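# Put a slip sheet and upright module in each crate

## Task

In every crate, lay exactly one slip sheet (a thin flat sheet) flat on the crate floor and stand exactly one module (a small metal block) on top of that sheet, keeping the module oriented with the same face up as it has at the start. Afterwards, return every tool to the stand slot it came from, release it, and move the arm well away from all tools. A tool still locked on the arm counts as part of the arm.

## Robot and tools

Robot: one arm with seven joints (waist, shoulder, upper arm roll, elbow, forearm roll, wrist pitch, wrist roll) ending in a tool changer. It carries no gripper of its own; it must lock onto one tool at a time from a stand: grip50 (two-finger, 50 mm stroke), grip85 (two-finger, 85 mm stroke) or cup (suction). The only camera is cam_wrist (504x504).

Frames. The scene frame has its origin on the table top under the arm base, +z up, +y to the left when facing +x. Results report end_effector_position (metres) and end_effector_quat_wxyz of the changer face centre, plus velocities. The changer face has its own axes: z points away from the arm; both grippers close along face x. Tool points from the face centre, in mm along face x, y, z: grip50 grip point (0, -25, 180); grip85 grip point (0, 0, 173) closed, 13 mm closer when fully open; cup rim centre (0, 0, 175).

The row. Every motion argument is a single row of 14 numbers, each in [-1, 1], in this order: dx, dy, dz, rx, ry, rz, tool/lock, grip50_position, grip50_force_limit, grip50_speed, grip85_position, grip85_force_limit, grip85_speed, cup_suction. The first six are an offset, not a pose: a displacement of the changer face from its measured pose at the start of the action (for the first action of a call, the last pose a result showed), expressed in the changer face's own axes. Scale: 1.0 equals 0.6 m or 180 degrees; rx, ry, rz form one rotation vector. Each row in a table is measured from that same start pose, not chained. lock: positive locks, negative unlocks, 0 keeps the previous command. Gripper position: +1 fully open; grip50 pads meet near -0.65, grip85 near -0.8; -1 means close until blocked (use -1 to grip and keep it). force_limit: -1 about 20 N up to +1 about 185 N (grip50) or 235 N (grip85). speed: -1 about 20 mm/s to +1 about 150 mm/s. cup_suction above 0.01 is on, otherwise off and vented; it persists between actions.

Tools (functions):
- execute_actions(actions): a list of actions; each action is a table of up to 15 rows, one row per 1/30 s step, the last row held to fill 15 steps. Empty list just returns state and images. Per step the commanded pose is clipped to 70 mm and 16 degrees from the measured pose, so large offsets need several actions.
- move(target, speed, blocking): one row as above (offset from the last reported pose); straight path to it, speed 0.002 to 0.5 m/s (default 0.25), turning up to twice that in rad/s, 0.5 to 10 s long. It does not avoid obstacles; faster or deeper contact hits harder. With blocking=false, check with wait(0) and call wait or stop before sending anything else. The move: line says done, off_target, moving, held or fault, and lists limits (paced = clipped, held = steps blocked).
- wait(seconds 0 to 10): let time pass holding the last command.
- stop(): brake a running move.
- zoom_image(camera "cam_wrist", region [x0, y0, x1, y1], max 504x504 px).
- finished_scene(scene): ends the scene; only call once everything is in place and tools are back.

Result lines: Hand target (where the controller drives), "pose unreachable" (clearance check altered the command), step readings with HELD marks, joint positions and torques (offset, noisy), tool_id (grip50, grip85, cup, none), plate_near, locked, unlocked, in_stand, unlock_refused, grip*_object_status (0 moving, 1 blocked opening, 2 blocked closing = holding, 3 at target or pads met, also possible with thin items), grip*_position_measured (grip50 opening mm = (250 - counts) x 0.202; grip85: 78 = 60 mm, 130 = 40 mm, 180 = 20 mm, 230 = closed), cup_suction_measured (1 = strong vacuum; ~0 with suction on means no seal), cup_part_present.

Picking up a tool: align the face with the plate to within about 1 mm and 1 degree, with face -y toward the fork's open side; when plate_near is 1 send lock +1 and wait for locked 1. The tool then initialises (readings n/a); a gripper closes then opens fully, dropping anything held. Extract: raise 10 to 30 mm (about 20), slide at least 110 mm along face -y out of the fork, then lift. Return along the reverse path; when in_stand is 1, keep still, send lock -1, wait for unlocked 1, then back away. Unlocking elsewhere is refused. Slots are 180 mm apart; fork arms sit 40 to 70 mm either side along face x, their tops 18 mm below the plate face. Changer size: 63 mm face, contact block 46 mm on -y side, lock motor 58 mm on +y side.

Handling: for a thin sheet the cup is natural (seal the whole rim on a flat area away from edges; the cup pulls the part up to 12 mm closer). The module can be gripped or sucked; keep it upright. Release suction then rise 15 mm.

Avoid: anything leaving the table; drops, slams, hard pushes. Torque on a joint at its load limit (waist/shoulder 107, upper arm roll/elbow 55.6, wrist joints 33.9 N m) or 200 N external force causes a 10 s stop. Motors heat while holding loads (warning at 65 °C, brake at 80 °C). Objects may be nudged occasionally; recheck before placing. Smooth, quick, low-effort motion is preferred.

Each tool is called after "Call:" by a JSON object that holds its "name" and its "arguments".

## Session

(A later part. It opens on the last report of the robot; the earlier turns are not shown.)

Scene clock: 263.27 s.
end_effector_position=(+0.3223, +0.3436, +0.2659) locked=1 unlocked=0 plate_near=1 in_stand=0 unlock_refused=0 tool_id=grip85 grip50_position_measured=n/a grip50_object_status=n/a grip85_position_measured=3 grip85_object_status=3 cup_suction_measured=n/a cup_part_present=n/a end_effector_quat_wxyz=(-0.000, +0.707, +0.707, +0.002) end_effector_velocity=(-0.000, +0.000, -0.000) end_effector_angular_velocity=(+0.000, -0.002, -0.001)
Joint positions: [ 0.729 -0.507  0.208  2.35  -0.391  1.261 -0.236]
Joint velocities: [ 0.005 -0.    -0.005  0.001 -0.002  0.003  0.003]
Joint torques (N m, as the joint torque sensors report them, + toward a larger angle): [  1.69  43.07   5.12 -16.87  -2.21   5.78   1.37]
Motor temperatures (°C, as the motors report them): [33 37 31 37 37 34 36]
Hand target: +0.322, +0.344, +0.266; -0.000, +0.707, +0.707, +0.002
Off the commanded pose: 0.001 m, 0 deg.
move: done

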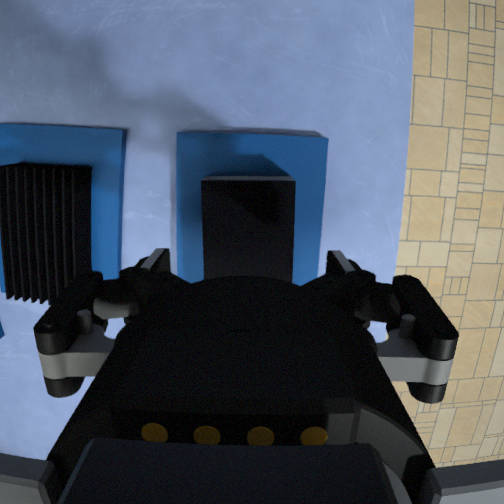

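Call:
{"name": "move", "arguments": {"target": [0,0,0.1015,0.001,-0.001,0,0,1,0,0,1,-0.5,-0.5,0], "speed": 0.12}}

Call:
{"name": "move", "arguments": {"target": [0,0,0,0,0,0,0,1,0,0,-1,-0.5,-0.5,0]}}

Call:
{"name": "move", "arguments": {"target": [0,0,-0.16,0,0,0,0,1,0,0,-1,-0.5,-0.5,0], "speed": 0.2}}

Call:
{"name": "move", "arguments": {"target": [-0.573,0.13,0,0,0,0.264,0,1,0,0,-1,-0.5,-0.5,0], "speed": 0.35}}

Call:
{"name": "move", "arguments": {"target": [-0.428,0.292,0.02,0,0,0.2667,0,1,0,0,-1,-0.5,-0.5,0], "speed": 0.35}}

Scene clock: 270.57 s.
end_effector_position=(+0.3223, +0.3437, +0.2050) locked=1 unlocked=0 plate_near=1 in_stand=0 unlock_refused=0 tool_id=grip85 grip50_position_measured=n/a grip50_object_status=n/a grip85_position_measured=3 grip85_object_status=3 cup_suction_measured=n/a cup_part_present=n/a end_effector_quat_wxyz=(-0.000, +0.707, +0.708, -0.001) end_effector_velocity=(+0.000, +0.000, -0.001) end_effector_angular_velocity=(-0.000, -0.001, +0.001)
Joint positions: [ 0.821 -0.67   0.074  2.352 -0.473  1.437 -0.173]
Joint velocities: [ 0.005 -0.003 -0.005 -0.     0.     0.004 -0.   ]
Joint torques (N m, as the joint torque sensors report them, + toward a larger angle): [  1.58  45.08   3.6  -13.91  -1.08   5.99   1.01]
Motor temperatures (°C, as the motors report them): [33 37 31 37 37 34 36]
Hand target: +0.322, +0.344, +0.205; -0.000, +0.707, +0.708, -0.000
Off the commanded pose: 0.000 m, 0 deg.
move: done

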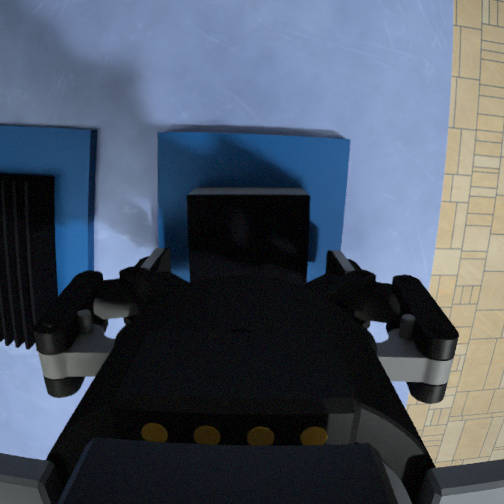

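Scene clock: 271.43 s.
end_effector_position=(+0.3224, +0.3438, +0.2052) locked=1 unlocked=0 plate_near=1 in_stand=0 unlock_refused=0 tool_id=grip85 grip50_position_measured=n/a grip50_object_status=n/a grip85_position_measured=80 grip85_object_status=2 cup_suction_measured=n/a cup_part_present=n/a end_effector_quat_wxyz=(-0.000, +0.707, +0.708, -0.000) end_effector_velocity=(-0.000, +0.000, +0.000) end_effector_angular_velocity=(+0.000, -0.000, +0.001)
Joint positions: [ 0.821 -0.67   0.074  2.352 -0.473  1.437 -0.173]
Joint velocities: [ 0.     0.     0.     0.    -0.002  0.     0.   ]
Joint torques (N m, as the joint torque sensors report them, + toward a larger angle): [  0.08  44.74   4.53 -12.74  -0.53   5.3    0.23]
Motor temperatures (°C, as the motors report them): [33 37 31 36 37 34 36]
Hand target: +0.322, +0.344, +0.205; -0.000, +0.707, +0.708, -0.001
Off the commanded pose: 0.000 m, 0 deg.
move: done

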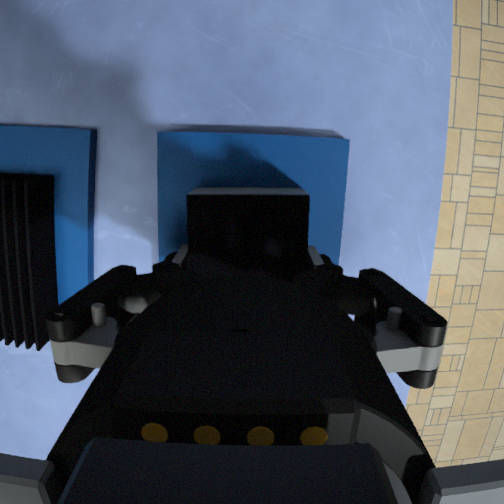

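Scene clock: 272.33 s.
end_effector_position=(+0.3224, +0.3436, +0.3010) locked=1 unlocked=0 plate_near=1 in_stand=0 unlock_refused=0 tool_id=grip85 grip50_position_measured=n/a grip50_object_status=n/a grip85_position_measured=80 grip85_object_status=2 cup_suction_measured=n/a cup_part_present=n/a end_effector_quat_wxyz=(-0.000, +0.707, +0.708, -0.000) end_effector_velocity=(+0.000, +0.000, +0.002) end_effector_angular_velocity=(-0.000, +0.003, +0.002)
Joint positions: [ 0.685 -0.419  0.281  2.328 -0.316  1.144 -0.289]
Joint velocities: [-0.005  0.003  0.008 -0.004  0.007 -0.009 -0.007]
Joint torques (N m, as the joint torque sensors report them, + toward a larger angle): [ -0.1   45.2    6.02 -22.09  -1.42   5.12  -0.69]
Motor temperatures (°C, as the motors report them): [33 37 31 36 37 34 36]
Hand target: +0.323, +0.344, +0.301; -0.000, +0.707, +0.708, -0.000
Off the commanded pose: 0.000 m, 0 deg.
move: done

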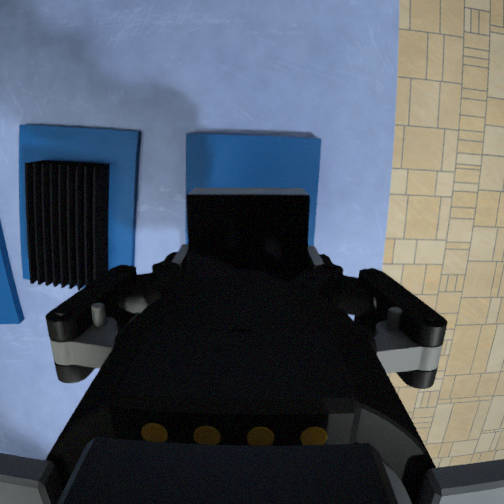

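Scene clock: 274.00 s.
end_effector_position=(+0.4010, -0.0004, +0.3012) locked=1 unlocked=0 plate_near=1 in_stand=0 unlock_refused=0 tool_id=grip85 grip50_position_measured=n/a grip50_object_status=n/a grip85_position_measured=80 grip85_object_status=2 cup_suction_measured=n/a cup_part_present=n/a end_effector_quat_wxyz=(+0.001, +0.932, +0.363, -0.001) end_effector_velocity=(+0.001, -0.002, +0.000) end_effector_angular_velocity=(+0.001, -0.000, -0.005)
Joint positions: [ 0.209 -0.266  0.022  2.545 -0.058  1.25  -0.408]
Joint velocities: [-0.004 -0.001 -0.    -0.003  0.003 -0.001 -0.002]
Joint torques (N m, as the joint torque sensors report them, + toward a larger angle): [ -0.59  33.05   1.37 -18.76  -0.91   4.83  -0.51]
Motor temperatures (°C, as the motors report them): [33 37 31 36 37 34 36]
Hand target: +0.401, -0.001, +0.301; +0.001, +0.932, +0.363, -0.001
Off the commanded pose: 0.000 m, 0 deg.
move: done

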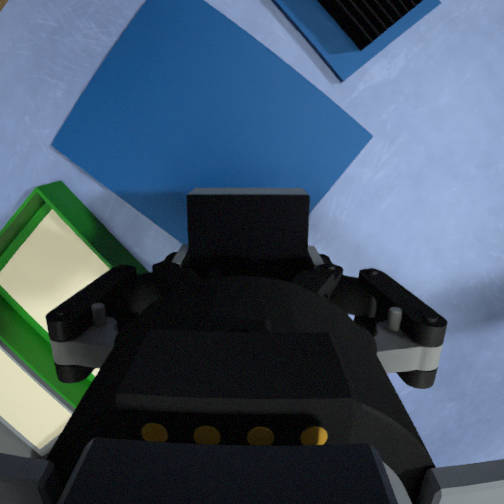

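Scene clock: 275.70 s.
end_effector_position=(+0.3303, -0.3036, +0.2901) locked=1 unlocked=0 plate_near=1 in_stand=0 unlock_refused=0 tool_id=grip85 grip50_position_measured=n/a grip50_object_status=n/a grip85_position_measured=80 grip85_object_status=2 cup_suction_measured=n/a cup_part_present=n/a end_effector_quat_wxyz=(+0.001, +0.999, -0.047, -0.000) end_effector_velocity=(+0.001, -0.001, +0.000) end_effector_angular_velocity=(-0.001, -0.002, -0.003)
Joint positions: [-0.284 -0.369 -0.229  2.395  0.214  1.192 -0.551]
Joint velocities: [-0.004 -0.002  0.001 -0.004  0.     0.    -0.   ]
Joint torques (N m, as the joint torque sensors report them, + toward a larger angle): [ -1.89  37.08  -2.17 -18.79  -1.31   4.82  -0.51]
Motor temperatures (°C, as the motors report them): [33 37 31 36 37 34 36]
Hand target: +0.330, -0.304, +0.290; +0.001, +0.999, -0.047, -0.000
Off the commanded pose: 0.001 m, 0 deg.
move: done

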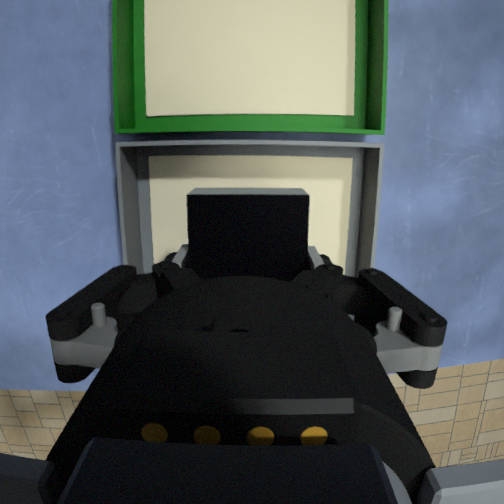

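Call:
{"name": "move", "arguments": {"target": [0,0,0.14,0,0,0,0,1,0,0,-1,-0.5,-0.5,0], "speed": 0.15}}

Scene clock: 277.87 s.
end_effector_position=(+0.3302, -0.3037, +0.2060) locked=1 unlocked=0 plate_near=1 in_stand=0 unlock_refused=0 tool_id=grip85 grip50_position_measured=n/a grip50_object_status=n/a grip85_position_measured=80 grip85_object_status=2 cup_suction_measured=n/a cup_part_present=n/a end_effector_quat_wxyz=(+0.001, +0.999, -0.047, -0.001) end_effector_velocity=(+0.000, -0.000, -0.001) end_effector_angular_velocity=(-0.000, -0.001, +0.001)
Joint positions: [-0.37  -0.648 -0.107  2.312  0.347  1.391 -0.651]
Joint velocities: [-0.004 -0.004  0.004 -0.002 -0.001  0.004 -0.001]
Joint torques (N m, as the joint torque sensors report them, + toward a larger angle): [ -1.13  42.97  -2.   -11.37  -0.29   6.2   -0.52]
Motor temperatures (°C, as the motors report them): [33 37 31 36 37 34 36]
Hand target: +0.330, -0.304, +0.206; +0.001, +0.999, -0.047, -0.000
Off the commanded pose: 0.000 m, 0 deg.
move: done

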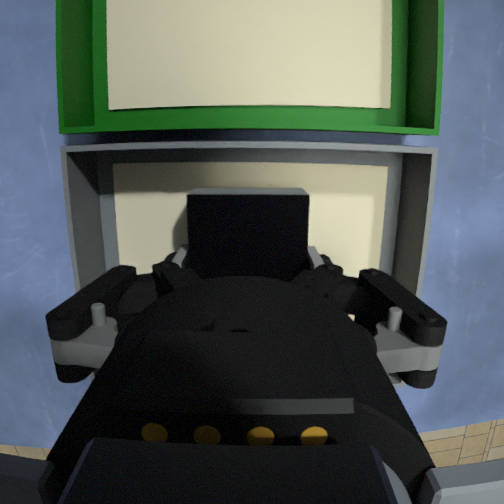

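Call:
{"name": "move", "arguments": {"target": [0,-0.013,0.003,0,0,0,0,1,0,0,-1,-0.5,-0.5,0], "speed": 0.04}}

Call:
{"name": "move", "arguments": {"target": [0,0,0.007,0,0,0,0,1,0,0,-1,-0.5,-0.5,0], "speed": 0.01}}

Scene clock: 281.03 s.
end_effector_position=(+0.3310, -0.2961, +0.2042) locked=1 unlocked=0 plate_near=1 in_stand=0 unlock_refused=0 tool_id=grip85 grip50_position_measured=n/a grip50_object_status=n/a grip85_position_measured=80 grip85_object_status=2 cup_suction_measured=n/a cup_part_present=n/a end_effector_quat_wxyz=(+0.001, +0.999, -0.047, -0.001) end_effector_velocity=(-0.000, +0.001, -0.000) end_effector_angular_velocity=(-0.000, +0.000, +0.001)
Joint positions: [-0.355 -0.651 -0.102  2.321  0.355  1.404 -0.641]
Joint velocities: [0.002 0.    0.    0.001 0.    0.002 0.001]
Joint torques (N m, as the joint torque sensors report them, + toward a larger angle): [ 0.73 42.63 -2.05 -8.98 -0.22  6.13  1.26]
Motor temperatures (°C, as the motors report them): [33 37 31 36 37 34 36]
Hand target: +0.331, -0.296, +0.204; +0.001, +0.999, -0.047, -0.001
Off the commanded pose: 0.000 m, 0 deg.
move: done

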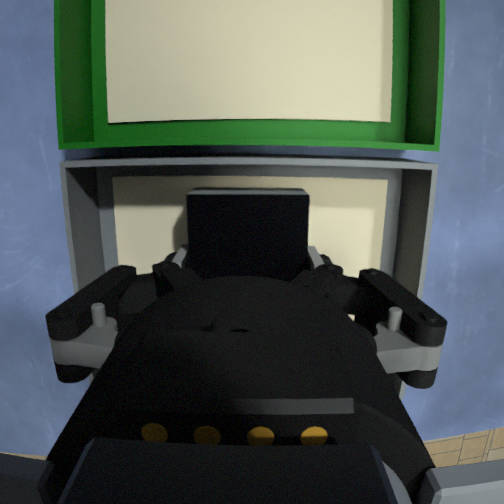

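Scene clock: 281.73 s.
end_effector_position=(+0.3308, -0.2960, +0.2001) locked=1 unlocked=0 plate_near=1 in_stand=0 unlock_refused=0 tool_id=grip85 grip50_position_measured=n/a grip50_object_status=n/a grip85_position_measured=80 grip85_object_status=2 cup_suction_measured=n/a cup_part_present=n/a end_effector_quat_wxyz=(+0.001, +0.999, -0.047, -0.001) end_effector_velocity=(-0.000, -0.000, -0.000) end_effector_angular_velocity=(-0.001, -0.002, -0.002)
Joint positions: [-0.361 -0.665 -0.096  2.316  0.357  1.413 -0.643]
Joint velocities: [-0.002 -0.001  0.001 -0.001  0.001  0.002 -0.   ]
Joint torques (N m, as the joint torque sensors report them, + toward a larger angle): [ -1.13  43.39  -1.72 -10.59  -0.43   5.86  -0.4 ]
Motor temperatures (°C, as the motors report them): [33 37 31 36 37 34 36]
Hand target: +0.331, -0.296, +0.200; +0.001, +0.999, -0.047, -0.001
Off the commanded pose: 0.000 m, 0 deg.
move: done

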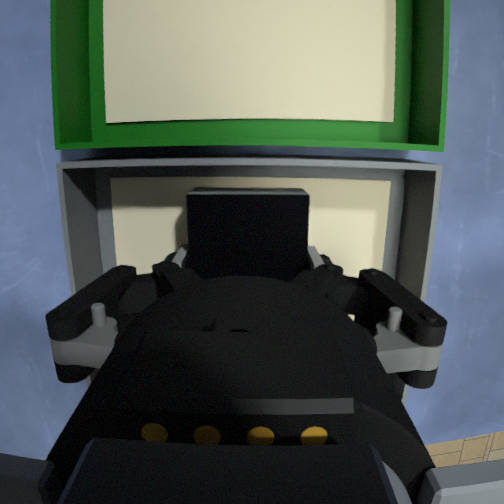

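Call:
{"name": "move", "arguments": {"target": [0,0,0.0025,0,0,0,0,1,0,0,-1,-0.5,-0.5,0], "speed": 0.005}}

Scene clock: 283.53 s.
end_effector_position=(+0.3313, -0.2964, +0.1996) locked=1 unlocked=0 plate_near=1 in_stand=0 unlock_refused=0 tool_id=grip85 grip50_position_measured=n/a grip50_object_status=n/a grip85_position_measured=80 grip85_object_status=2 cup_suction_measured=n/a cup_part_present=n/a end_effector_quat_wxyz=(+0.002, +0.999, -0.047, +0.000) end_effector_velocity=(+0.000, -0.000, +0.000) end_effector_angular_velocity=(-0.001, -0.001, -0.000)
Joint positions: [-0.363 -0.667 -0.094  2.315  0.357  1.417 -0.643]
Joint velocities: [-0.001 -0.     0.001  0.    -0.     0.002  0.   ]
Joint torques (N m, as the joint torque sensors report them, + toward a larger angle): [ -0.74  30.54  -0.4  -10.33  -0.75   4.93  -0.12]
Motor temperatures (°C, as the motors report them): [33 37 31 36 37 34 36]
Hand target: +0.331, -0.296, +0.199; +0.001, +0.999, -0.047, -0.001
Off the commanded pose: 0.001 m, 0 deg.
move: done

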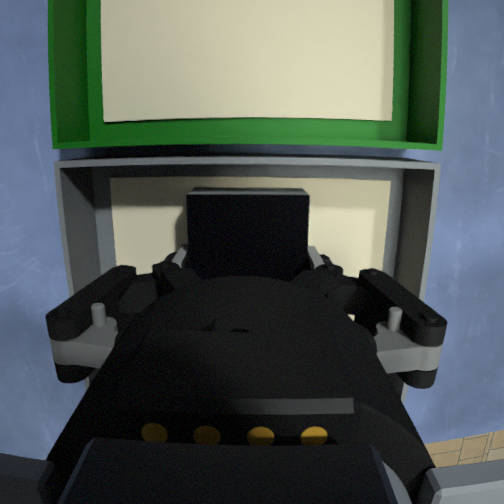

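Call:
{"name": "move", "arguments": {"target": [0,0,-0.001,0,0,0,0,1,0,0,0.7,-0.5,0,0], "speed": 0.02}}

Call:
{"name": "move", "arguments": {"target": [0,0,-0.13,0,0.001,0,0,1,0,0,0.7,-0.5,0,0]}}

Call:
{"name": "move", "arguments": {"target": [0.073,-0.452,0,0,0,-0.25,0,1,0,0,1,-0.5,0,0], "speed": 0.4}}

Call:
{"name": "move", "arguments": {"target": [0.126,-0.3795,0.03,0,0,-0.2505,0,1,0,0,1,-0.5,0,0], "speed": 0.4}}

Scene clock: 288.77 s.
end_effector_position=(+0.3314, -0.2964, +0.2002) locked=1 unlocked=0 plate_near=1 in_stand=0 unlock_refused=0 tool_id=grip85 grip50_position_measured=n/a grip50_object_status=n/a grip85_position_measured=41 grip85_object_status=3 cup_suction_measured=n/a cup_part_present=n/a end_effector_quat_wxyz=(+0.002, +0.999, -0.047, +0.000) end_effector_velocity=(+0.000, -0.000, +0.000) end_effector_angular_velocity=(-0.000, -0.000, +0.001)
Joint positions: [-0.362 -0.665 -0.095  2.315  0.357  1.416 -0.643]
Joint velocities: [ 0.  0. -0. -0. -0. -0. -0.]
Joint torques (N m, as the joint torque sensors report them, + toward a larger angle): [ 0.75 45.49 -3.12 -8.29 -1.05  4.71  0.58]
Motor temperatures (°C, as the motors report them): [33 37 31 36 37 34 36]
Hand target: +0.331, -0.296, +0.200; +0.002, +0.999, -0.047, +0.000
Off the commanded pose: 0.000 m, 0 deg.
move: done

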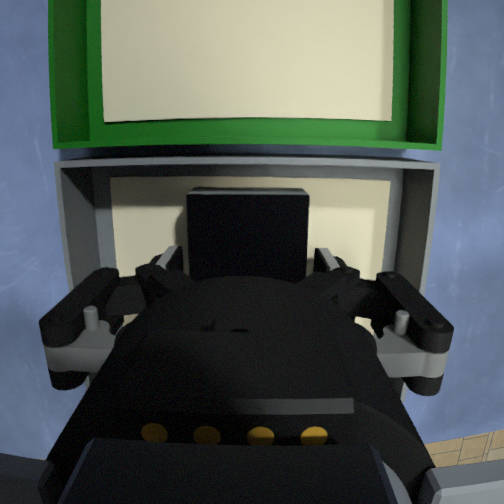

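Scene clock: 289.63 s.
end_effector_position=(+0.3314, -0.2962, +0.2782) locked=1 unlocked=0 plate_near=1 in_stand=0 unlock_refused=0 tool_id=grip85 grip50_position_measured=n/a grip50_object_status=n/a grip85_position_measured=41 grip85_object_status=3 cup_suction_measured=n/a cup_part_present=n/a end_effector_quat_wxyz=(+0.002, +0.999, -0.047, +0.002) end_effector_velocity=(-0.000, -0.000, +0.001) end_effector_angular_velocity=(-0.000, +0.002, -0.001)
Joint positions: [-0.277 -0.404 -0.211  2.398  0.245  1.236 -0.557]
Joint velocities: [ 0.004  0.003 -0.005  0.001 -0.003 -0.004  0.003]
Joint torques (N m, as the joint torque sensors report them, + toward a larger angle): [  1.33  39.91  -3.09 -14.87  -2.09   4.61   0.92]
Motor temperatures (°C, as the motors report them): [33 37 31 36 37 34 36]
Hand target: +0.331, -0.296, +0.278; +0.002, +0.999, -0.047, +0.002
Off the commanded pose: 0.000 m, 0 deg.
move: done

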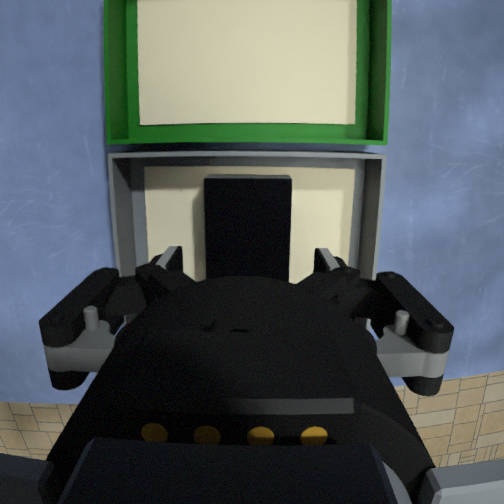

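Scene clock: 291.13 s.
end_effector_position=(+0.4005, -0.0299, +0.2774) locked=1 unlocked=0 plate_near=1 in_stand=0 unlock_refused=0 tool_id=grip85 grip50_position_measured=n/a grip50_object_status=n/a grip85_position_measured=3 grip85_object_status=3 cup_suction_measured=n/a cup_part_present=n/a end_effector_quat_wxyz=(+0.002, +0.941, +0.338, +0.002) end_effector_velocity=(+0.000, +0.001, -0.000) end_effector_angular_velocity=(-0.000, +0.001, +0.003)
Joint positions: [ 0.208 -0.352 -0.039  2.548 -0.002  1.345 -0.468]
Joint velocities: [ 0.003 -0.001 -0.    -0.001 -0.    -0.002 -0.   ]
Joint torques (N m, as the joint torque sensors report them, + toward a larger angle): [  1.12  33.94  -0.54 -15.01  -1.74   4.8    0.88]
Motor temperatures (°C, as the motors report them): [33 37 31 36 37 34 36]
Hand target: +0.401, -0.030, +0.277; +0.002, +0.941, +0.339, +0.001
Off the commanded pose: 0.000 m, 0 deg.
move: done

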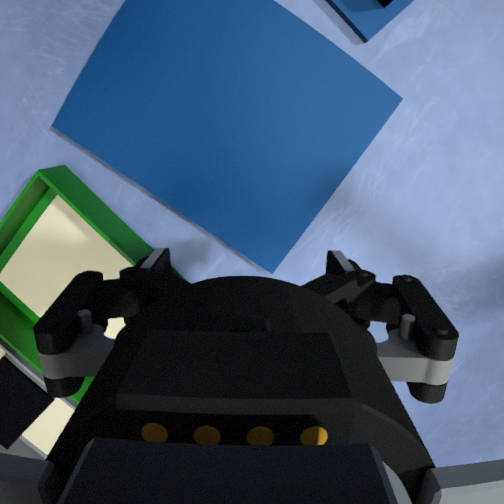

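Scene clock: 292.63 s.
end_effector_position=(+0.3135, +0.1939, +0.2584) locked=1 unlocked=0 plate_near=1 in_stand=0 unlock_refused=0 tool_id=grip85 grip50_position_measured=n/a grip50_object_status=n/a grip85_position_measured=3 grip85_object_status=3 cup_suction_measured=n/a cup_part_present=n/a end_effector_quat_wxyz=(+0.002, +0.739, +0.673, +0.001) end_effector_velocity=(-0.000, +0.001, -0.000) end_effector_angular_velocity=(+0.000, -0.001, +0.003)
Joint positions: [ 0.73  -0.403  0.003  2.662 -0.284  1.497 -0.411]
Joint velocities: [ 0.006 -0.002 -0.003 -0.     0.     0.002  0.   ]
Joint torques (N m, as the joint torque sensors report them, + toward a larger angle): [  1.18  32.35   0.96 -11.58  -0.85   6.18   0.9 ]
Motor temperatures (°C, as the motors report them): [33 37 31 36 37 34 36]
Hand target: +0.314, +0.194, +0.258; +0.002, +0.739, +0.673, +0.001
Off the commanded pose: 0.000 m, 0 deg.
move: done

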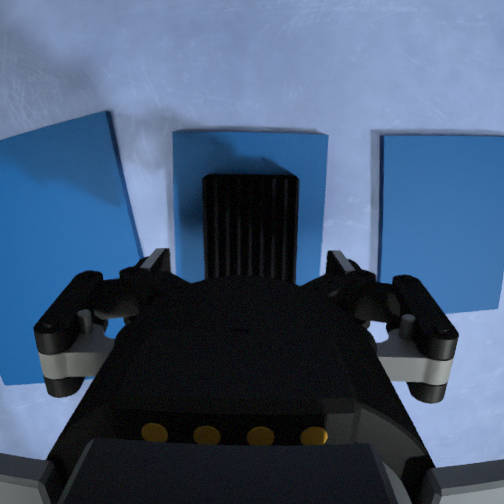

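Call:
{"name": "move", "arguments": {"target": [0.002,0.005,0.093,0.0014,0.0004,0,0,1,0,0,1,-0.5,-0.5,0], "speed": 0.12}}

Call:
{"name": "move", "arguments": {"target": [0,0,0,0,0,0,0,1,0,0,-1,-0.5,-0.5,0]}}

Call:
{"name": "move", "arguments": {"target": [0,0,-0.02,0,0,0,0,1,0,0,-1,-0.5,-0.5,0], "speed": 0.1}}

Call:
{"name": "move", "arguments": {"target": [-0.15,0.13,-0.1,0,0,0.15,0,1,0,0,-1,-0.5,-0.5,0]}}

Scene clock: 297.20 s.
end_effector_position=(+0.3166, +0.1947, +0.2025) locked=1 unlocked=0 plate_near=1 in_stand=0 unlock_refused=0 tool_id=grip85 grip50_position_measured=n/a grip50_object_status=n/a grip85_position_measured=3 grip85_object_status=3 cup_suction_measured=n/a cup_part_present=n/a end_effector_quat_wxyz=(-0.000, +0.739, +0.673, -0.001) end_effector_velocity=(+0.000, +0.000, -0.001) end_effector_angular_velocity=(+0.001, -0.002, +0.001)
Joint positions: [ 0.809 -0.64  -0.09   2.634 -0.285  1.71  -0.408]
Joint velocities: [ 0.003 -0.005 -0.003 -0.001 -0.     0.007 -0.   ]
Joint torques (N m, as the joint torque sensors report them, + toward a larger angle): [ 1.74 35.57 -0.4  -4.94  1.33  5.9   0.19]
Motor temperatures (°C, as the motors report them): [33 37 31 36 37 34 36]
Hand target: +0.317, +0.195, +0.202; -0.000, +0.739, +0.673, -0.000
Off the commanded pose: 0.000 m, 0 deg.
move: done

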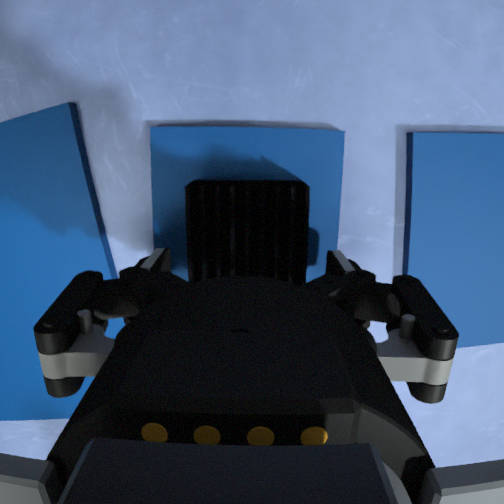

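Scene clock: 298.07 s.
end_effector_position=(+0.3166, +0.1947, +0.2026) locked=1 unlocked=0 plate_near=1 in_stand=0 unlock_refused=0 tool_id=grip85 grip50_position_measured=n/a grip50_object_status=n/a grip85_position_measured=80 grip85_object_status=2 cup_suction_measured=n/a cup_part_present=n/a end_effector_quat_wxyz=(-0.000, +0.739, +0.673, -0.000) end_effector_velocity=(+0.000, +0.000, +0.000) end_effector_angular_velocity=(+0.001, -0.000, +0.001)
Joint positions: [ 0.809 -0.64  -0.09   2.634 -0.285  1.711 -0.408]
Joint velocities: [-0.    -0.     0.    -0.    -0.001  0.001  0.   ]
Joint torques (N m, as the joint torque sensors report them, + toward a larger angle): [ 0.07 35.11  0.52 -4.94  0.77  5.15  0.27]
Motor temperatures (°C, as the motors report them): [33 37 31 36 37 34 36]
Hand target: +0.317, +0.195, +0.202; -0.000, +0.739, +0.673, -0.001
Off the commanded pose: 0.000 m, 0 deg.
move: done

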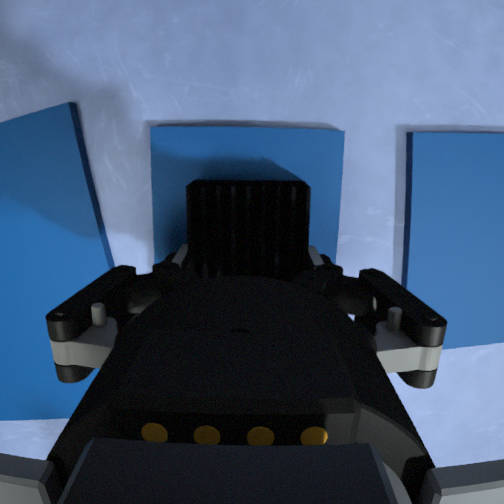

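Scene clock: 298.77 s.
end_effector_position=(+0.3167, +0.1947, +0.2145) locked=1 unlocked=0 plate_near=1 in_stand=0 unlock_refused=0 tool_id=grip85 grip50_position_measured=n/a grip50_object_status=n/a grip85_position_measured=80 grip85_object_status=2 cup_suction_measured=n/a cup_part_present=n/a end_effector_quat_wxyz=(-0.000, +0.739, +0.673, -0.000) end_effector_velocity=(-0.000, +0.000, +0.001) end_effector_angular_velocity=(-0.000, +0.001, +0.000)
Joint positions: [ 0.794 -0.589 -0.076  2.642 -0.29   1.667 -0.408]
Joint velocities: [-0.002  0.004  0.003  0.    -0.    -0.005  0.   ]
Joint torques (N m, as the joint torque sensors report them, + toward a larger angle): [-0.2  38.02  1.55 -4.66  0.34  5.13  0.49]
Motor temperatures (°C, as the motors report them): [33 37 31 36 37 34 36]
Hand target: +0.317, +0.195, +0.215; -0.000, +0.739, +0.673, -0.000
Off the commanded pose: 0.000 m, 0 deg.
move: done

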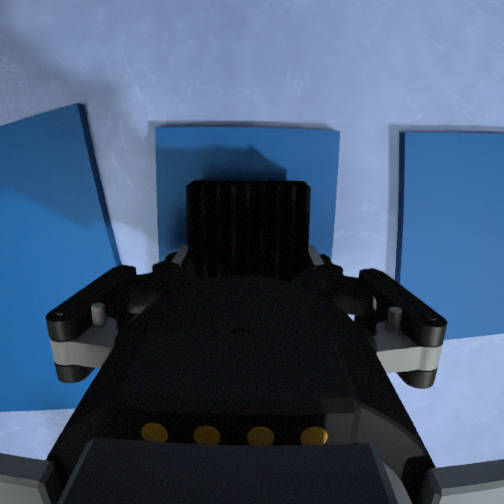

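Scene clock: 300.13 s.
end_effector_position=(+0.3860, +0.0976, +0.2746) locked=1 unlocked=0 plate_near=1 in_stand=0 unlock_refused=0 tool_id=grip85 grip50_position_measured=n/a grip50_object_status=n/a grip85_position_measured=80 grip85_object_status=2 cup_suction_measured=n/a cup_part_present=n/a end_effector_quat_wxyz=(+0.001, +0.876, +0.482, -0.001) end_effector_velocity=(+0.000, -0.001, +0.000) end_effector_angular_velocity=(-0.000, +0.003, -0.004)
Joint positions: [ 0.415 -0.364  0.042  2.561 -0.141  1.36  -0.363]
Joint velocities: [-0.006  0.001  0.004 -0.003  0.002 -0.007 -0.   ]
Joint torques (N m, as the joint torque sensors report them, + toward a larger angle): [ -1.27  36.98   2.   -15.43  -0.54   4.88  -0.57]
Motor temperatures (°C, as the motors report them): [33 37 31 36 37 34 36]
Hand target: +0.386, +0.098, +0.275; +0.000, +0.876, +0.482, -0.000
Off the commanded pose: 0.000 m, 0 deg.
move: done

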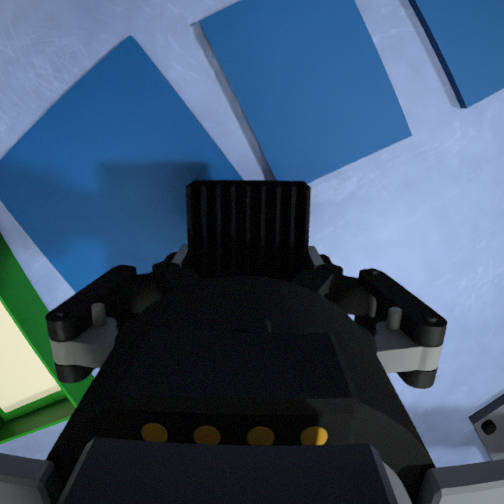

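Call:
{"name": "move", "arguments": {"target": [-0.389,0.18,0,0,0,0.35,0,1,0,0,-1,-0.5,-0.5,0], "speed": 0.3}}

Call:
{"name": "move", "arguments": {"target": [-0.013,0,0.112,0,0,0,0,1,0,0,-1,-0.5,-0.5,0], "speed": 0.15}}

Scene clock: 306.27 s.
end_effector_position=(+0.3525, -0.1576, +0.2751) locked=1 unlocked=0 plate_near=1 in_stand=0 unlock_refused=0 tool_id=grip85 grip50_position_measured=n/a grip50_object_status=n/a grip85_position_measured=80 grip85_object_status=2 cup_suction_measured=n/a cup_part_present=n/a end_effector_quat_wxyz=(+0.001, +0.999, -0.046, -0.000) end_effector_velocity=(-0.000, -0.001, -0.000) end_effector_angular_velocity=(+0.000, +0.001, -0.005)
Joint positions: [ 0.029 -0.344 -0.154  2.568  0.197  1.347 -0.166]
Joint velocities: [-0.003 -0.001 -0.    -0.001  0.001 -0.002  0.001]
Joint torques (N m, as the joint torque sensors report them, + toward a larger angle): [ -0.79  32.48  -2.03 -14.3   -0.72   4.94   1.09]
Motor temperatures (°C, as the motors report them): [33 37 31 36 37 34 36]
Hand target: +0.353, -0.158, +0.275; +0.001, +0.999, -0.046, -0.000
Off the commanded pose: 0.000 m, 0 deg.
move: done

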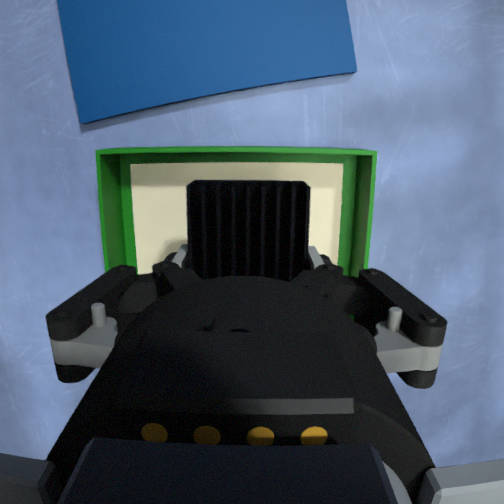

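Scene clock: 307.17 s.
end_effector_position=(+0.3446, -0.1570, +0.2078) locked=1 unlocked=0 plate_near=1 in_stand=0 unlock_refused=0 tool_id=grip85 grip50_position_measured=n/a grip50_object_status=n/a grip85_position_measured=80 grip85_object_status=2 cup_suction_measured=n/a cup_part_present=n/a end_effector_quat_wxyz=(+0.001, +0.999, -0.046, -0.000) end_effector_velocity=(+0.000, -0.000, -0.001) end_effector_angular_velocity=(+0.000, -0.003, -0.000)
Joint positions: [-0.074 -0.616 -0.017  2.508  0.305  1.567 -0.25 ]
Joint velocities: [-0.004 -0.003  0.003 -0.001 -0.001  0.005  0.   ]
Joint torques (N m, as the joint torque sensors report them, + toward a larger angle): [ 0.16 37.22 -0.58 -6.42  0.37  6.42 -0.52]
Motor temperatures (°C, as the motors report them): [33 37 31 36 37 34 36]
Hand target: +0.345, -0.157, +0.208; +0.001, +0.999, -0.046, -0.000
Off the commanded pose: 0.000 m, 0 deg.
move: done

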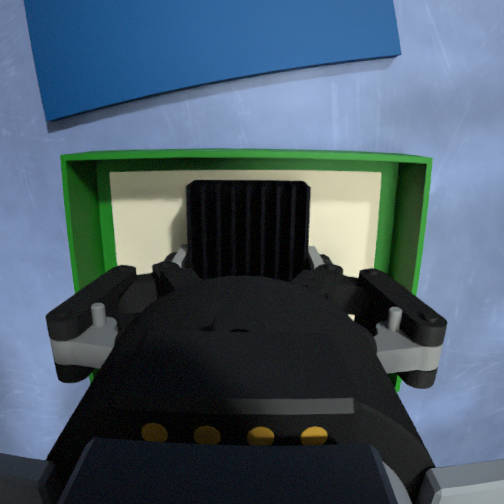

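Call:
{"name": "move", "arguments": {"target": [0,0,0.012,0,0,0,0,1,0,0,-1,-0.5,-0.5,0], "speed": 0.012}}

Call:
{"name": "move", "arguments": {"target": [0,0,0.002,0,0,0,0,1,0,0,-1,-0.5,-0.5,0], "speed": 0.005}}

Scene clock: 309.63 s.
end_effector_position=(+0.3444, -0.1569, +0.2006) locked=1 unlocked=0 plate_near=1 in_stand=0 unlock_refused=0 tool_id=grip85 grip50_position_measured=n/a grip50_object_status=n/a grip85_position_measured=80 grip85_object_status=2 cup_suction_measured=n/a cup_part_present=n/a end_effector_quat_wxyz=(+0.001, +0.999, -0.046, -0.001) end_effector_velocity=(+0.000, -0.000, -0.000) end_effector_angular_velocity=(-0.001, -0.002, +0.000)
Joint positions: [-0.084 -0.644 -0.006  2.5    0.306  1.587 -0.252]
Joint velocities: [-0.002 -0.003  0.001 -0.    -0.001  0.004 -0.   ]
Joint torques (N m, as the joint torque sensors report them, + toward a larger angle): [-0.97 38.15 -0.28 -5.77  0.36  6.19 -0.34]
Motor temperatures (°C, as the motors report them): [33 37 31 36 37 34 36]
Hand target: +0.345, -0.157, +0.201; +0.001, +0.999, -0.046, -0.000
Off the commanded pose: 0.000 m, 0 deg.
move: done

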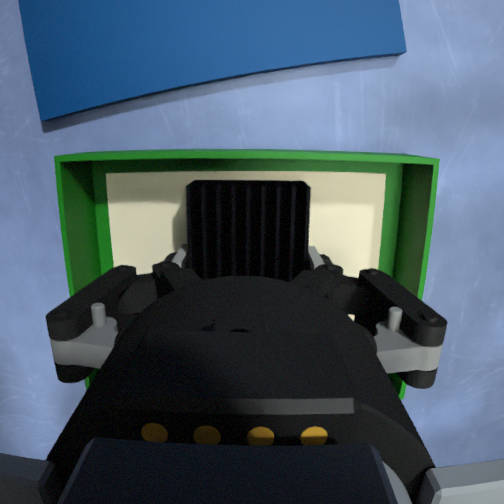

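Scene clock: 310.33 s.
end_effector_position=(+0.3442, -0.1569, +0.1994) locked=1 unlocked=0 plate_near=1 in_stand=0 unlock_refused=0 tool_id=grip85 grip50_position_measured=n/a grip50_object_status=n/a grip85_position_measured=80 grip85_object_status=2 cup_suction_measured=n/a cup_part_present=n/a end_effector_quat_wxyz=(+0.001, +0.999, -0.046, -0.001) end_effector_velocity=(-0.000, -0.000, -0.000) end_effector_angular_velocity=(+0.000, +0.001, -0.001)
Joint positions: [-0.085 -0.649 -0.004  2.499  0.306  1.59  -0.252]
Joint velocities: [-0.    -0.001  0.     0.     0.001 -0.    -0.   ]
Joint torques (N m, as the joint torque sensors report them, + toward a larger angle): [-0.78 38.31  0.12 -5.53  0.2   6.08 -0.09]
Motor temperatures (°C, as the motors report them): [33 37 31 36 37 34 36]
Hand target: +0.344, -0.157, +0.199; +0.001, +0.999, -0.046, -0.001
Off the commanded pose: 0.000 m, 0 deg.
move: done

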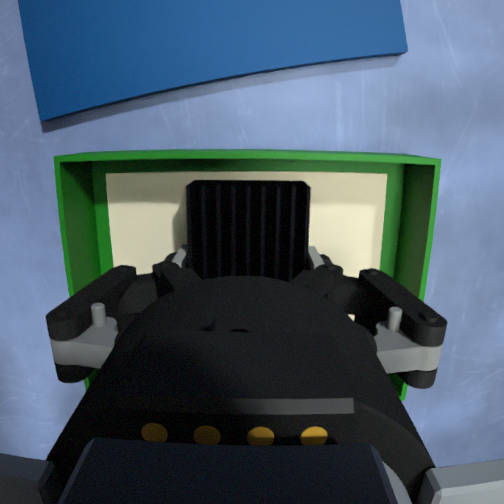

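Call:
{"name": "move", "arguments": {"target": [0,0,0.0025,0,0,0,0,1,0,0,-1,-0.5,-0.5,0], "speed": 0.005}}

Scene clock: 312.00 s.
end_effector_position=(+0.3440, -0.1569, +0.1979) locked=1 unlocked=0 plate_near=1 in_stand=0 unlock_refused=0 tool_id=grip85 grip50_position_measured=n/a grip50_object_status=n/a grip85_position_measured=80 grip85_object_status=2 cup_suction_measured=n/a cup_part_present=n/a end_effector_quat_wxyz=(+0.001, +0.999, -0.046, -0.001) end_effector_velocity=(+0.000, -0.000, +0.000) end_effector_angular_velocity=(-0.000, -0.001, -0.001)
Joint positions: [-0.087 -0.654 -0.002  2.498  0.306  1.594 -0.252]
Joint velocities: [-0.    -0.    -0.    -0.     0.     0.001 -0.   ]
Joint torques (N m, as the joint torque sensors report them, + toward a larger angle): [-0.52 37.36  0.14 -5.52  0.25  6.11 -0.19]
Motor temperatures (°C, as the motors report them): [33 37 31 36 37 34 36]
Hand target: +0.344, -0.157, +0.198; +0.001, +0.999, -0.046, -0.001
Off the commanded pose: 0.000 m, 0 deg.
move: done

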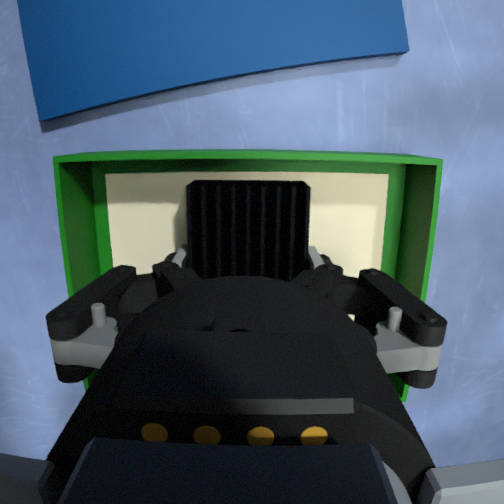

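Call:
{"name": "move", "arguments": {"target": [0,0,0.002,0,0,0,0,1,0,0,-1,-0.5,-0.5,0], "speed": 0.005}}

Scene clock: 313.87 s.
end_effector_position=(+0.3442, -0.1570, +0.1975) locked=1 unlocked=0 plate_near=1 in_stand=0 unlock_refused=0 tool_id=grip85 grip50_position_measured=n/a grip50_object_status=n/a grip85_position_measured=80 grip85_object_status=2 cup_suction_measured=n/a cup_part_present=n/a end_effector_quat_wxyz=(+0.001, +0.999, -0.046, -0.000) end_effector_velocity=(-0.000, -0.000, -0.000) end_effector_angular_velocity=(+0.000, +0.000, -0.002)
Joint positions: [-0.089 -0.657 -0.001  2.497  0.306  1.598 -0.252]
Joint velocities: [-0.    -0.     0.     0.     0.001 -0.     0.   ]
Joint torques (N m, as the joint torque sensors report them, + toward a larger angle): [-0.61 26.28  0.93 -6.74 -0.15  4.33  0.03]
Motor temperatures (°C, as the motors report them): [33 36 31 35 37 34 36]
Hand target: +0.344, -0.157, +0.197; +0.001, +0.999, -0.046, -0.001
Off the commanded pose: 0.001 m, 0 deg.
move: done

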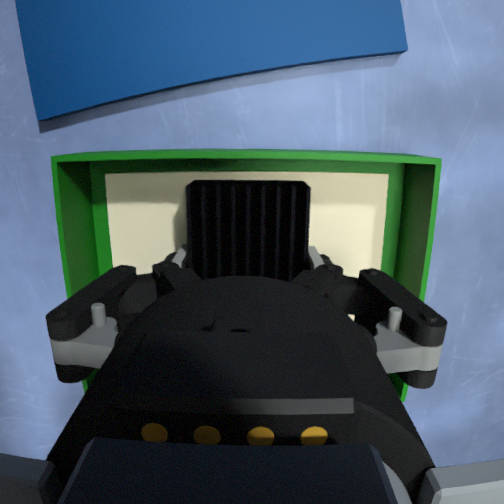

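Call:
{"name": "move", "arguments": {"target": [0,0,-0.001,0,0,0,0,1,0,0,0.7,-0.5,0,0], "speed": 0.02}}

Call:
{"name": "move", "arguments": {"target": [0,0,-0.125,0,0,0,0,1,0,0,0.7,-0.5,0,0]}}

Call:
{"name": "move", "arguments": {"target": [0.197,-0.605,-0.185,0,0,-0.548,0,1,0,0,1,-0.5,0,0], "speed": 0.4}}

Scene clock: 317.20 s.
end_effector_position=(+0.3444, -0.1571, +0.1981) locked=1 unlocked=0 plate_near=1 in_stand=0 unlock_refused=0 tool_id=grip85 grip50_position_measured=n/a grip50_object_status=n/a grip85_position_measured=41 grip85_object_status=3 cup_suction_measured=n/a cup_part_present=n/a end_effector_quat_wxyz=(+0.001, +0.999, -0.046, -0.000) end_effector_velocity=(+0.000, -0.000, +0.000) end_effector_angular_velocity=(-0.000, -0.001, +0.000)
Joint positions: [-0.088 -0.654 -0.001  2.498  0.306  1.597 -0.252]
Joint velocities: [ 0.     0.    -0.    -0.     0.     0.001 -0.   ]
Joint torques (N m, as the joint torque sensors report them, + toward a larger angle): [ 1.35 40.36 -1.06 -2.95  0.25  4.74  0.49]
Motor temperatures (°C, as the motors report them): [33 36 31 35 37 34 36]
Hand target: +0.344, -0.157, +0.198; +0.001, +0.999, -0.046, -0.000
Off the commanded pose: 0.000 m, 0 deg.
move: done

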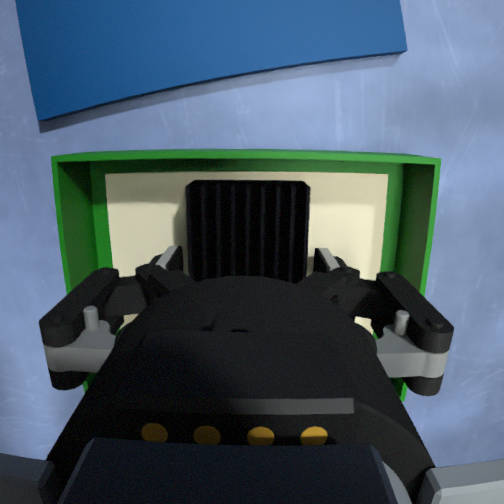

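Scene clock: 318.10 s.
end_effector_position=(+0.3445, -0.1569, +0.2731) locked=1 unlocked=0 plate_near=1 in_stand=0 unlock_refused=0 tool_id=grip85 grip50_position_measured=n/a grip50_object_status=n/a grip85_position_measured=41 grip85_object_status=3 cup_suction_measured=n/a cup_part_present=n/a end_effector_quat_wxyz=(+0.001, +0.999, -0.046, +0.000) end_effector_velocity=(+0.000, -0.000, +0.001) end_effector_angular_velocity=(-0.002, +0.001, -0.001)
Joint positions: [ 0.027 -0.344 -0.148  2.587  0.207  1.368 -0.171]
Joint velocities: [ 0.006  0.004 -0.007  0.001 -0.004 -0.004  0.004]
Joint torques (N m, as the joint torque sensors report them, + toward a larger angle): [ -0.2   33.77  -1.85 -10.99  -1.61   4.97   1.02]
Motor temperatures (°C, as the motors report them): [33 36 31 35 37 34 36]
Hand target: +0.344, -0.157, +0.273; +0.001, +0.999, -0.046, -0.000
Off the commanded pose: 0.000 m, 0 deg.
move: done

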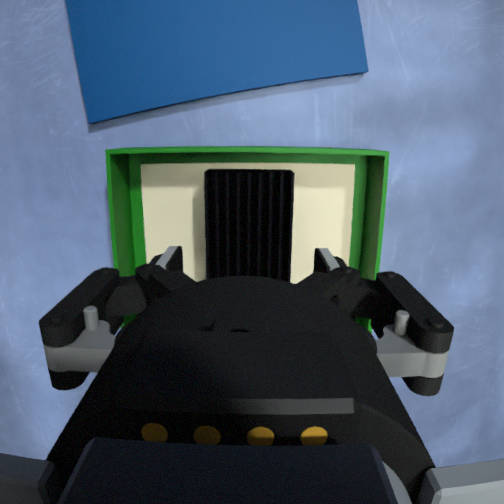

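Scene clock: 320.73 s.
end_effector_position=(+0.4955, +0.1939, +0.3839) locked=1 unlocked=0 plate_near=1 in_stand=0 unlock_refused=0 tool_id=grip85 grip50_position_measured=n/a grip50_object_status=n/a grip85_position_measured=3 grip85_object_status=3 cup_suction_measured=n/a cup_part_present=n/a end_effector_quat_wxyz=(+0.001, +0.687, +0.727, -0.000) end_effector_velocity=(+0.001, +0.001, +0.001) end_effector_angular_velocity=(+0.001, -0.000, +0.006)
Joint positions: [ 0.359 -0.309  0.19   2.105 -0.11   0.842 -0.955]
Joint velocities: [ 0.    -0.002  0.001 -0.005  0.    -0.002 -0.005]
Joint torques (N m, as the joint torque sensors report them, + toward a larger angle): [ -0.71  46.22   3.39 -29.26  -2.93   4.77  -0.58]
Motor temperatures (°C, as the motors report them): [33 36 31 35 37 34 36]
Hand target: +0.496, +0.194, +0.384; +0.001, +0.686, +0.727, -0.001
Off the commanded pose: 0.000 m, 0 deg.
move: done

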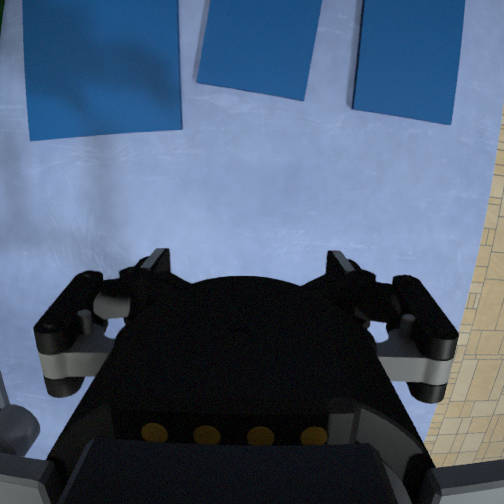

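Call:
{"name": "move", "arguments": {"target": [0.0003,0.227,0,0,0,-0.001,0,1,0,0,1,-0.5,0,0], "speed": 0.12}}

Call:
{"name": "move", "arguments": {"target": [0,0,0.0335,0,0,0,0,1,0,0,1,-0.5,0,0], "speed": 0.025}}

Call:
{"name": "execute_actions", "arguments": {"actions": [[[0,0,0,0,0,0,-1,1,0,0,1,0,0,0]],[[0,0,0,0,0,0,-1,1,0,0,1,0,0,0]],[[0,0,0,0,0,0,-1,1,0,0,1,0,0,0]]]}}

Scene clock: 324.40 s.
end_effector_position=(+0.6313, +0.2018, +0.3842) locked=1 unlocked=0 plate_near=1 in_stand=0 unlock_refused=0 tool_id=grip85 grip50_position_measured=n/a grip50_object_status=n/a grip85_position_measured=3 grip85_object_status=3 cup_suction_measured=n/a cup_part_present=n/a end_effector_quat_wxyz=(+0.001, +0.686, +0.728, -0.000) end_effector_velocity=(+0.001, +0.000, +0.000) end_effector_angular_velocity=(+0.001, -0.001, -0.000)
Joint positions: [ 0.326 -0.56   0.133  1.691 -0.111  0.683 -1.072]
Joint velocities: [-0.001 -0.002  0.001 -0.004 -0.    -0.001 -0.   ]
Joint torques (N m, as the joint torque sensors report them, + toward a larger angle): [  0.23  60.11   4.73 -32.98  -3.7    4.62  -0.49]
Motor temperatures (°C, as the motors report them): [33 36 31 36 37 34 36]
Hand target: +0.631, +0.202, +0.384; +0.001, +0.685, +0.728, -0.000
Off the commanded pose: 0.000 m, 0 deg.
move: done

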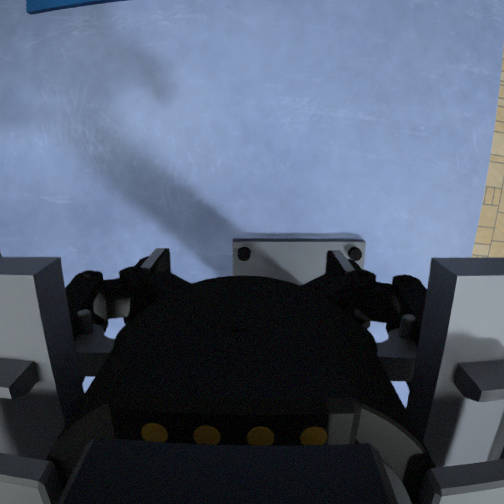

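Scene clock: 325.47 s.
end_effector_position=(+0.6314, +0.2018, +0.3643) locked=1 unlocked=0 plate_near=1 in_stand=1 unlock_refused=0 tool_id=grip85 grip50_position_measured=n/a grip50_object_status=n/a grip85_position_measured=3 grip85_object_status=3 cup_suction_measured=n/a cup_part_present=n/a end_effector_quat_wxyz=(+0.001, +0.685, +0.728, -0.000) end_effector_velocity=(+0.000, +0.000, -0.001) end_effector_angular_velocity=(+0.000, -0.001, -0.000)
Joint positions: [ 0.329 -0.589  0.127  1.704 -0.115  0.725 -1.07 ]
Joint velocities: [ 0.001 -0.001 -0.001  0.001  0.     0.003  0.   ]
Joint torques (N m, as the joint torque sensors report them, + toward a larger angle): [  1.9   60.86   3.5  -29.59  -4.6    5.79   0.86]
Motor temperatures (°C, as the motors report them): [33 37 31 36 37 34 36]
Hand target: +0.631, +0.202, +0.364; +0.001, +0.686, +0.728, -0.000
Off the commanded pose: 0.000 m, 0 deg.
move: done

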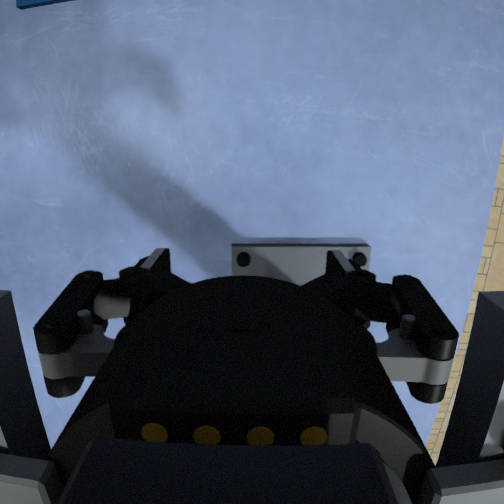

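Scene clock: 326.97 s.
end_effector_position=(+0.6313, +0.2017, +0.3641) locked=0 unlocked=1 plate_near=1 in_stand=1 unlock_refused=0 tool_id=none grip50_position_measured=n/a grip50_object_status=n/a grip85_position_measured=n/a grip85_object_status=n/a cup_suction_measured=n/a cup_part_present=n/a end_effector_quat_wxyz=(+0.001, +0.686, +0.728, -0.000) end_effector_velocity=(-0.000, -0.000, -0.000) end_effector_angular_velocity=(-0.001, +0.001, +0.000)
Joint positions: [ 0.329 -0.59   0.127  1.704 -0.115  0.725 -1.07 ]
Joint velocities: [-0.    -0.     0.    -0.    -0.    -0.002  0.   ]
Joint torques (N m, as the joint torque sensors report them, + toward a larger angle): [  0.34  53.51   3.68 -25.29  -3.13   4.08   0.3 ]
Motor temperatures (°C, as the motors report them): [33 37 31 36 37 34 36]
Hand target: +0.631, +0.202, +0.364; +0.001, +0.686, +0.728, -0.000
Off the commanded pose: 0.000 m, 0 deg.
Step readings (end_effector_position; steps 1 to 15: 1st action; 16 to 30: 2nd action; 31 to 45: 3rd action):
0: (+0.6314, +0.2018, +0.3643)
1: (+0.6313, +0.2017, +0.3639)
2: (+0.6313, +0.2017, +0.3638)
4: (+0.6313, +0.2017, +0.3638)
8: (+0.6313, +0.2017, +0.3639)
15: (+0.6313, +0.2017, +0.3641)
16: (+0.6313, +0.2017, +0.3641)
17: (+0.6313, +0.2017, +0.3641)
19: (+0.6313, +0.2017, +0.3641)
23: (+0.6313, +0.2017, +0.3641)
30: (+0.6313, +0.2017, +0.3641)
31: (+0.6313, +0.2017, +0.3641)
32: (+0.6313, +0.2017, +0.3641)
34: (+0.6313, +0.2017, +0.3641)
38: (+0.6313, +0.2017, +0.3641)
45: end_effector_position above

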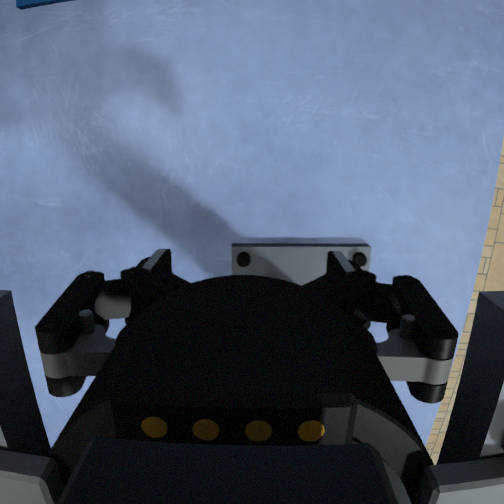

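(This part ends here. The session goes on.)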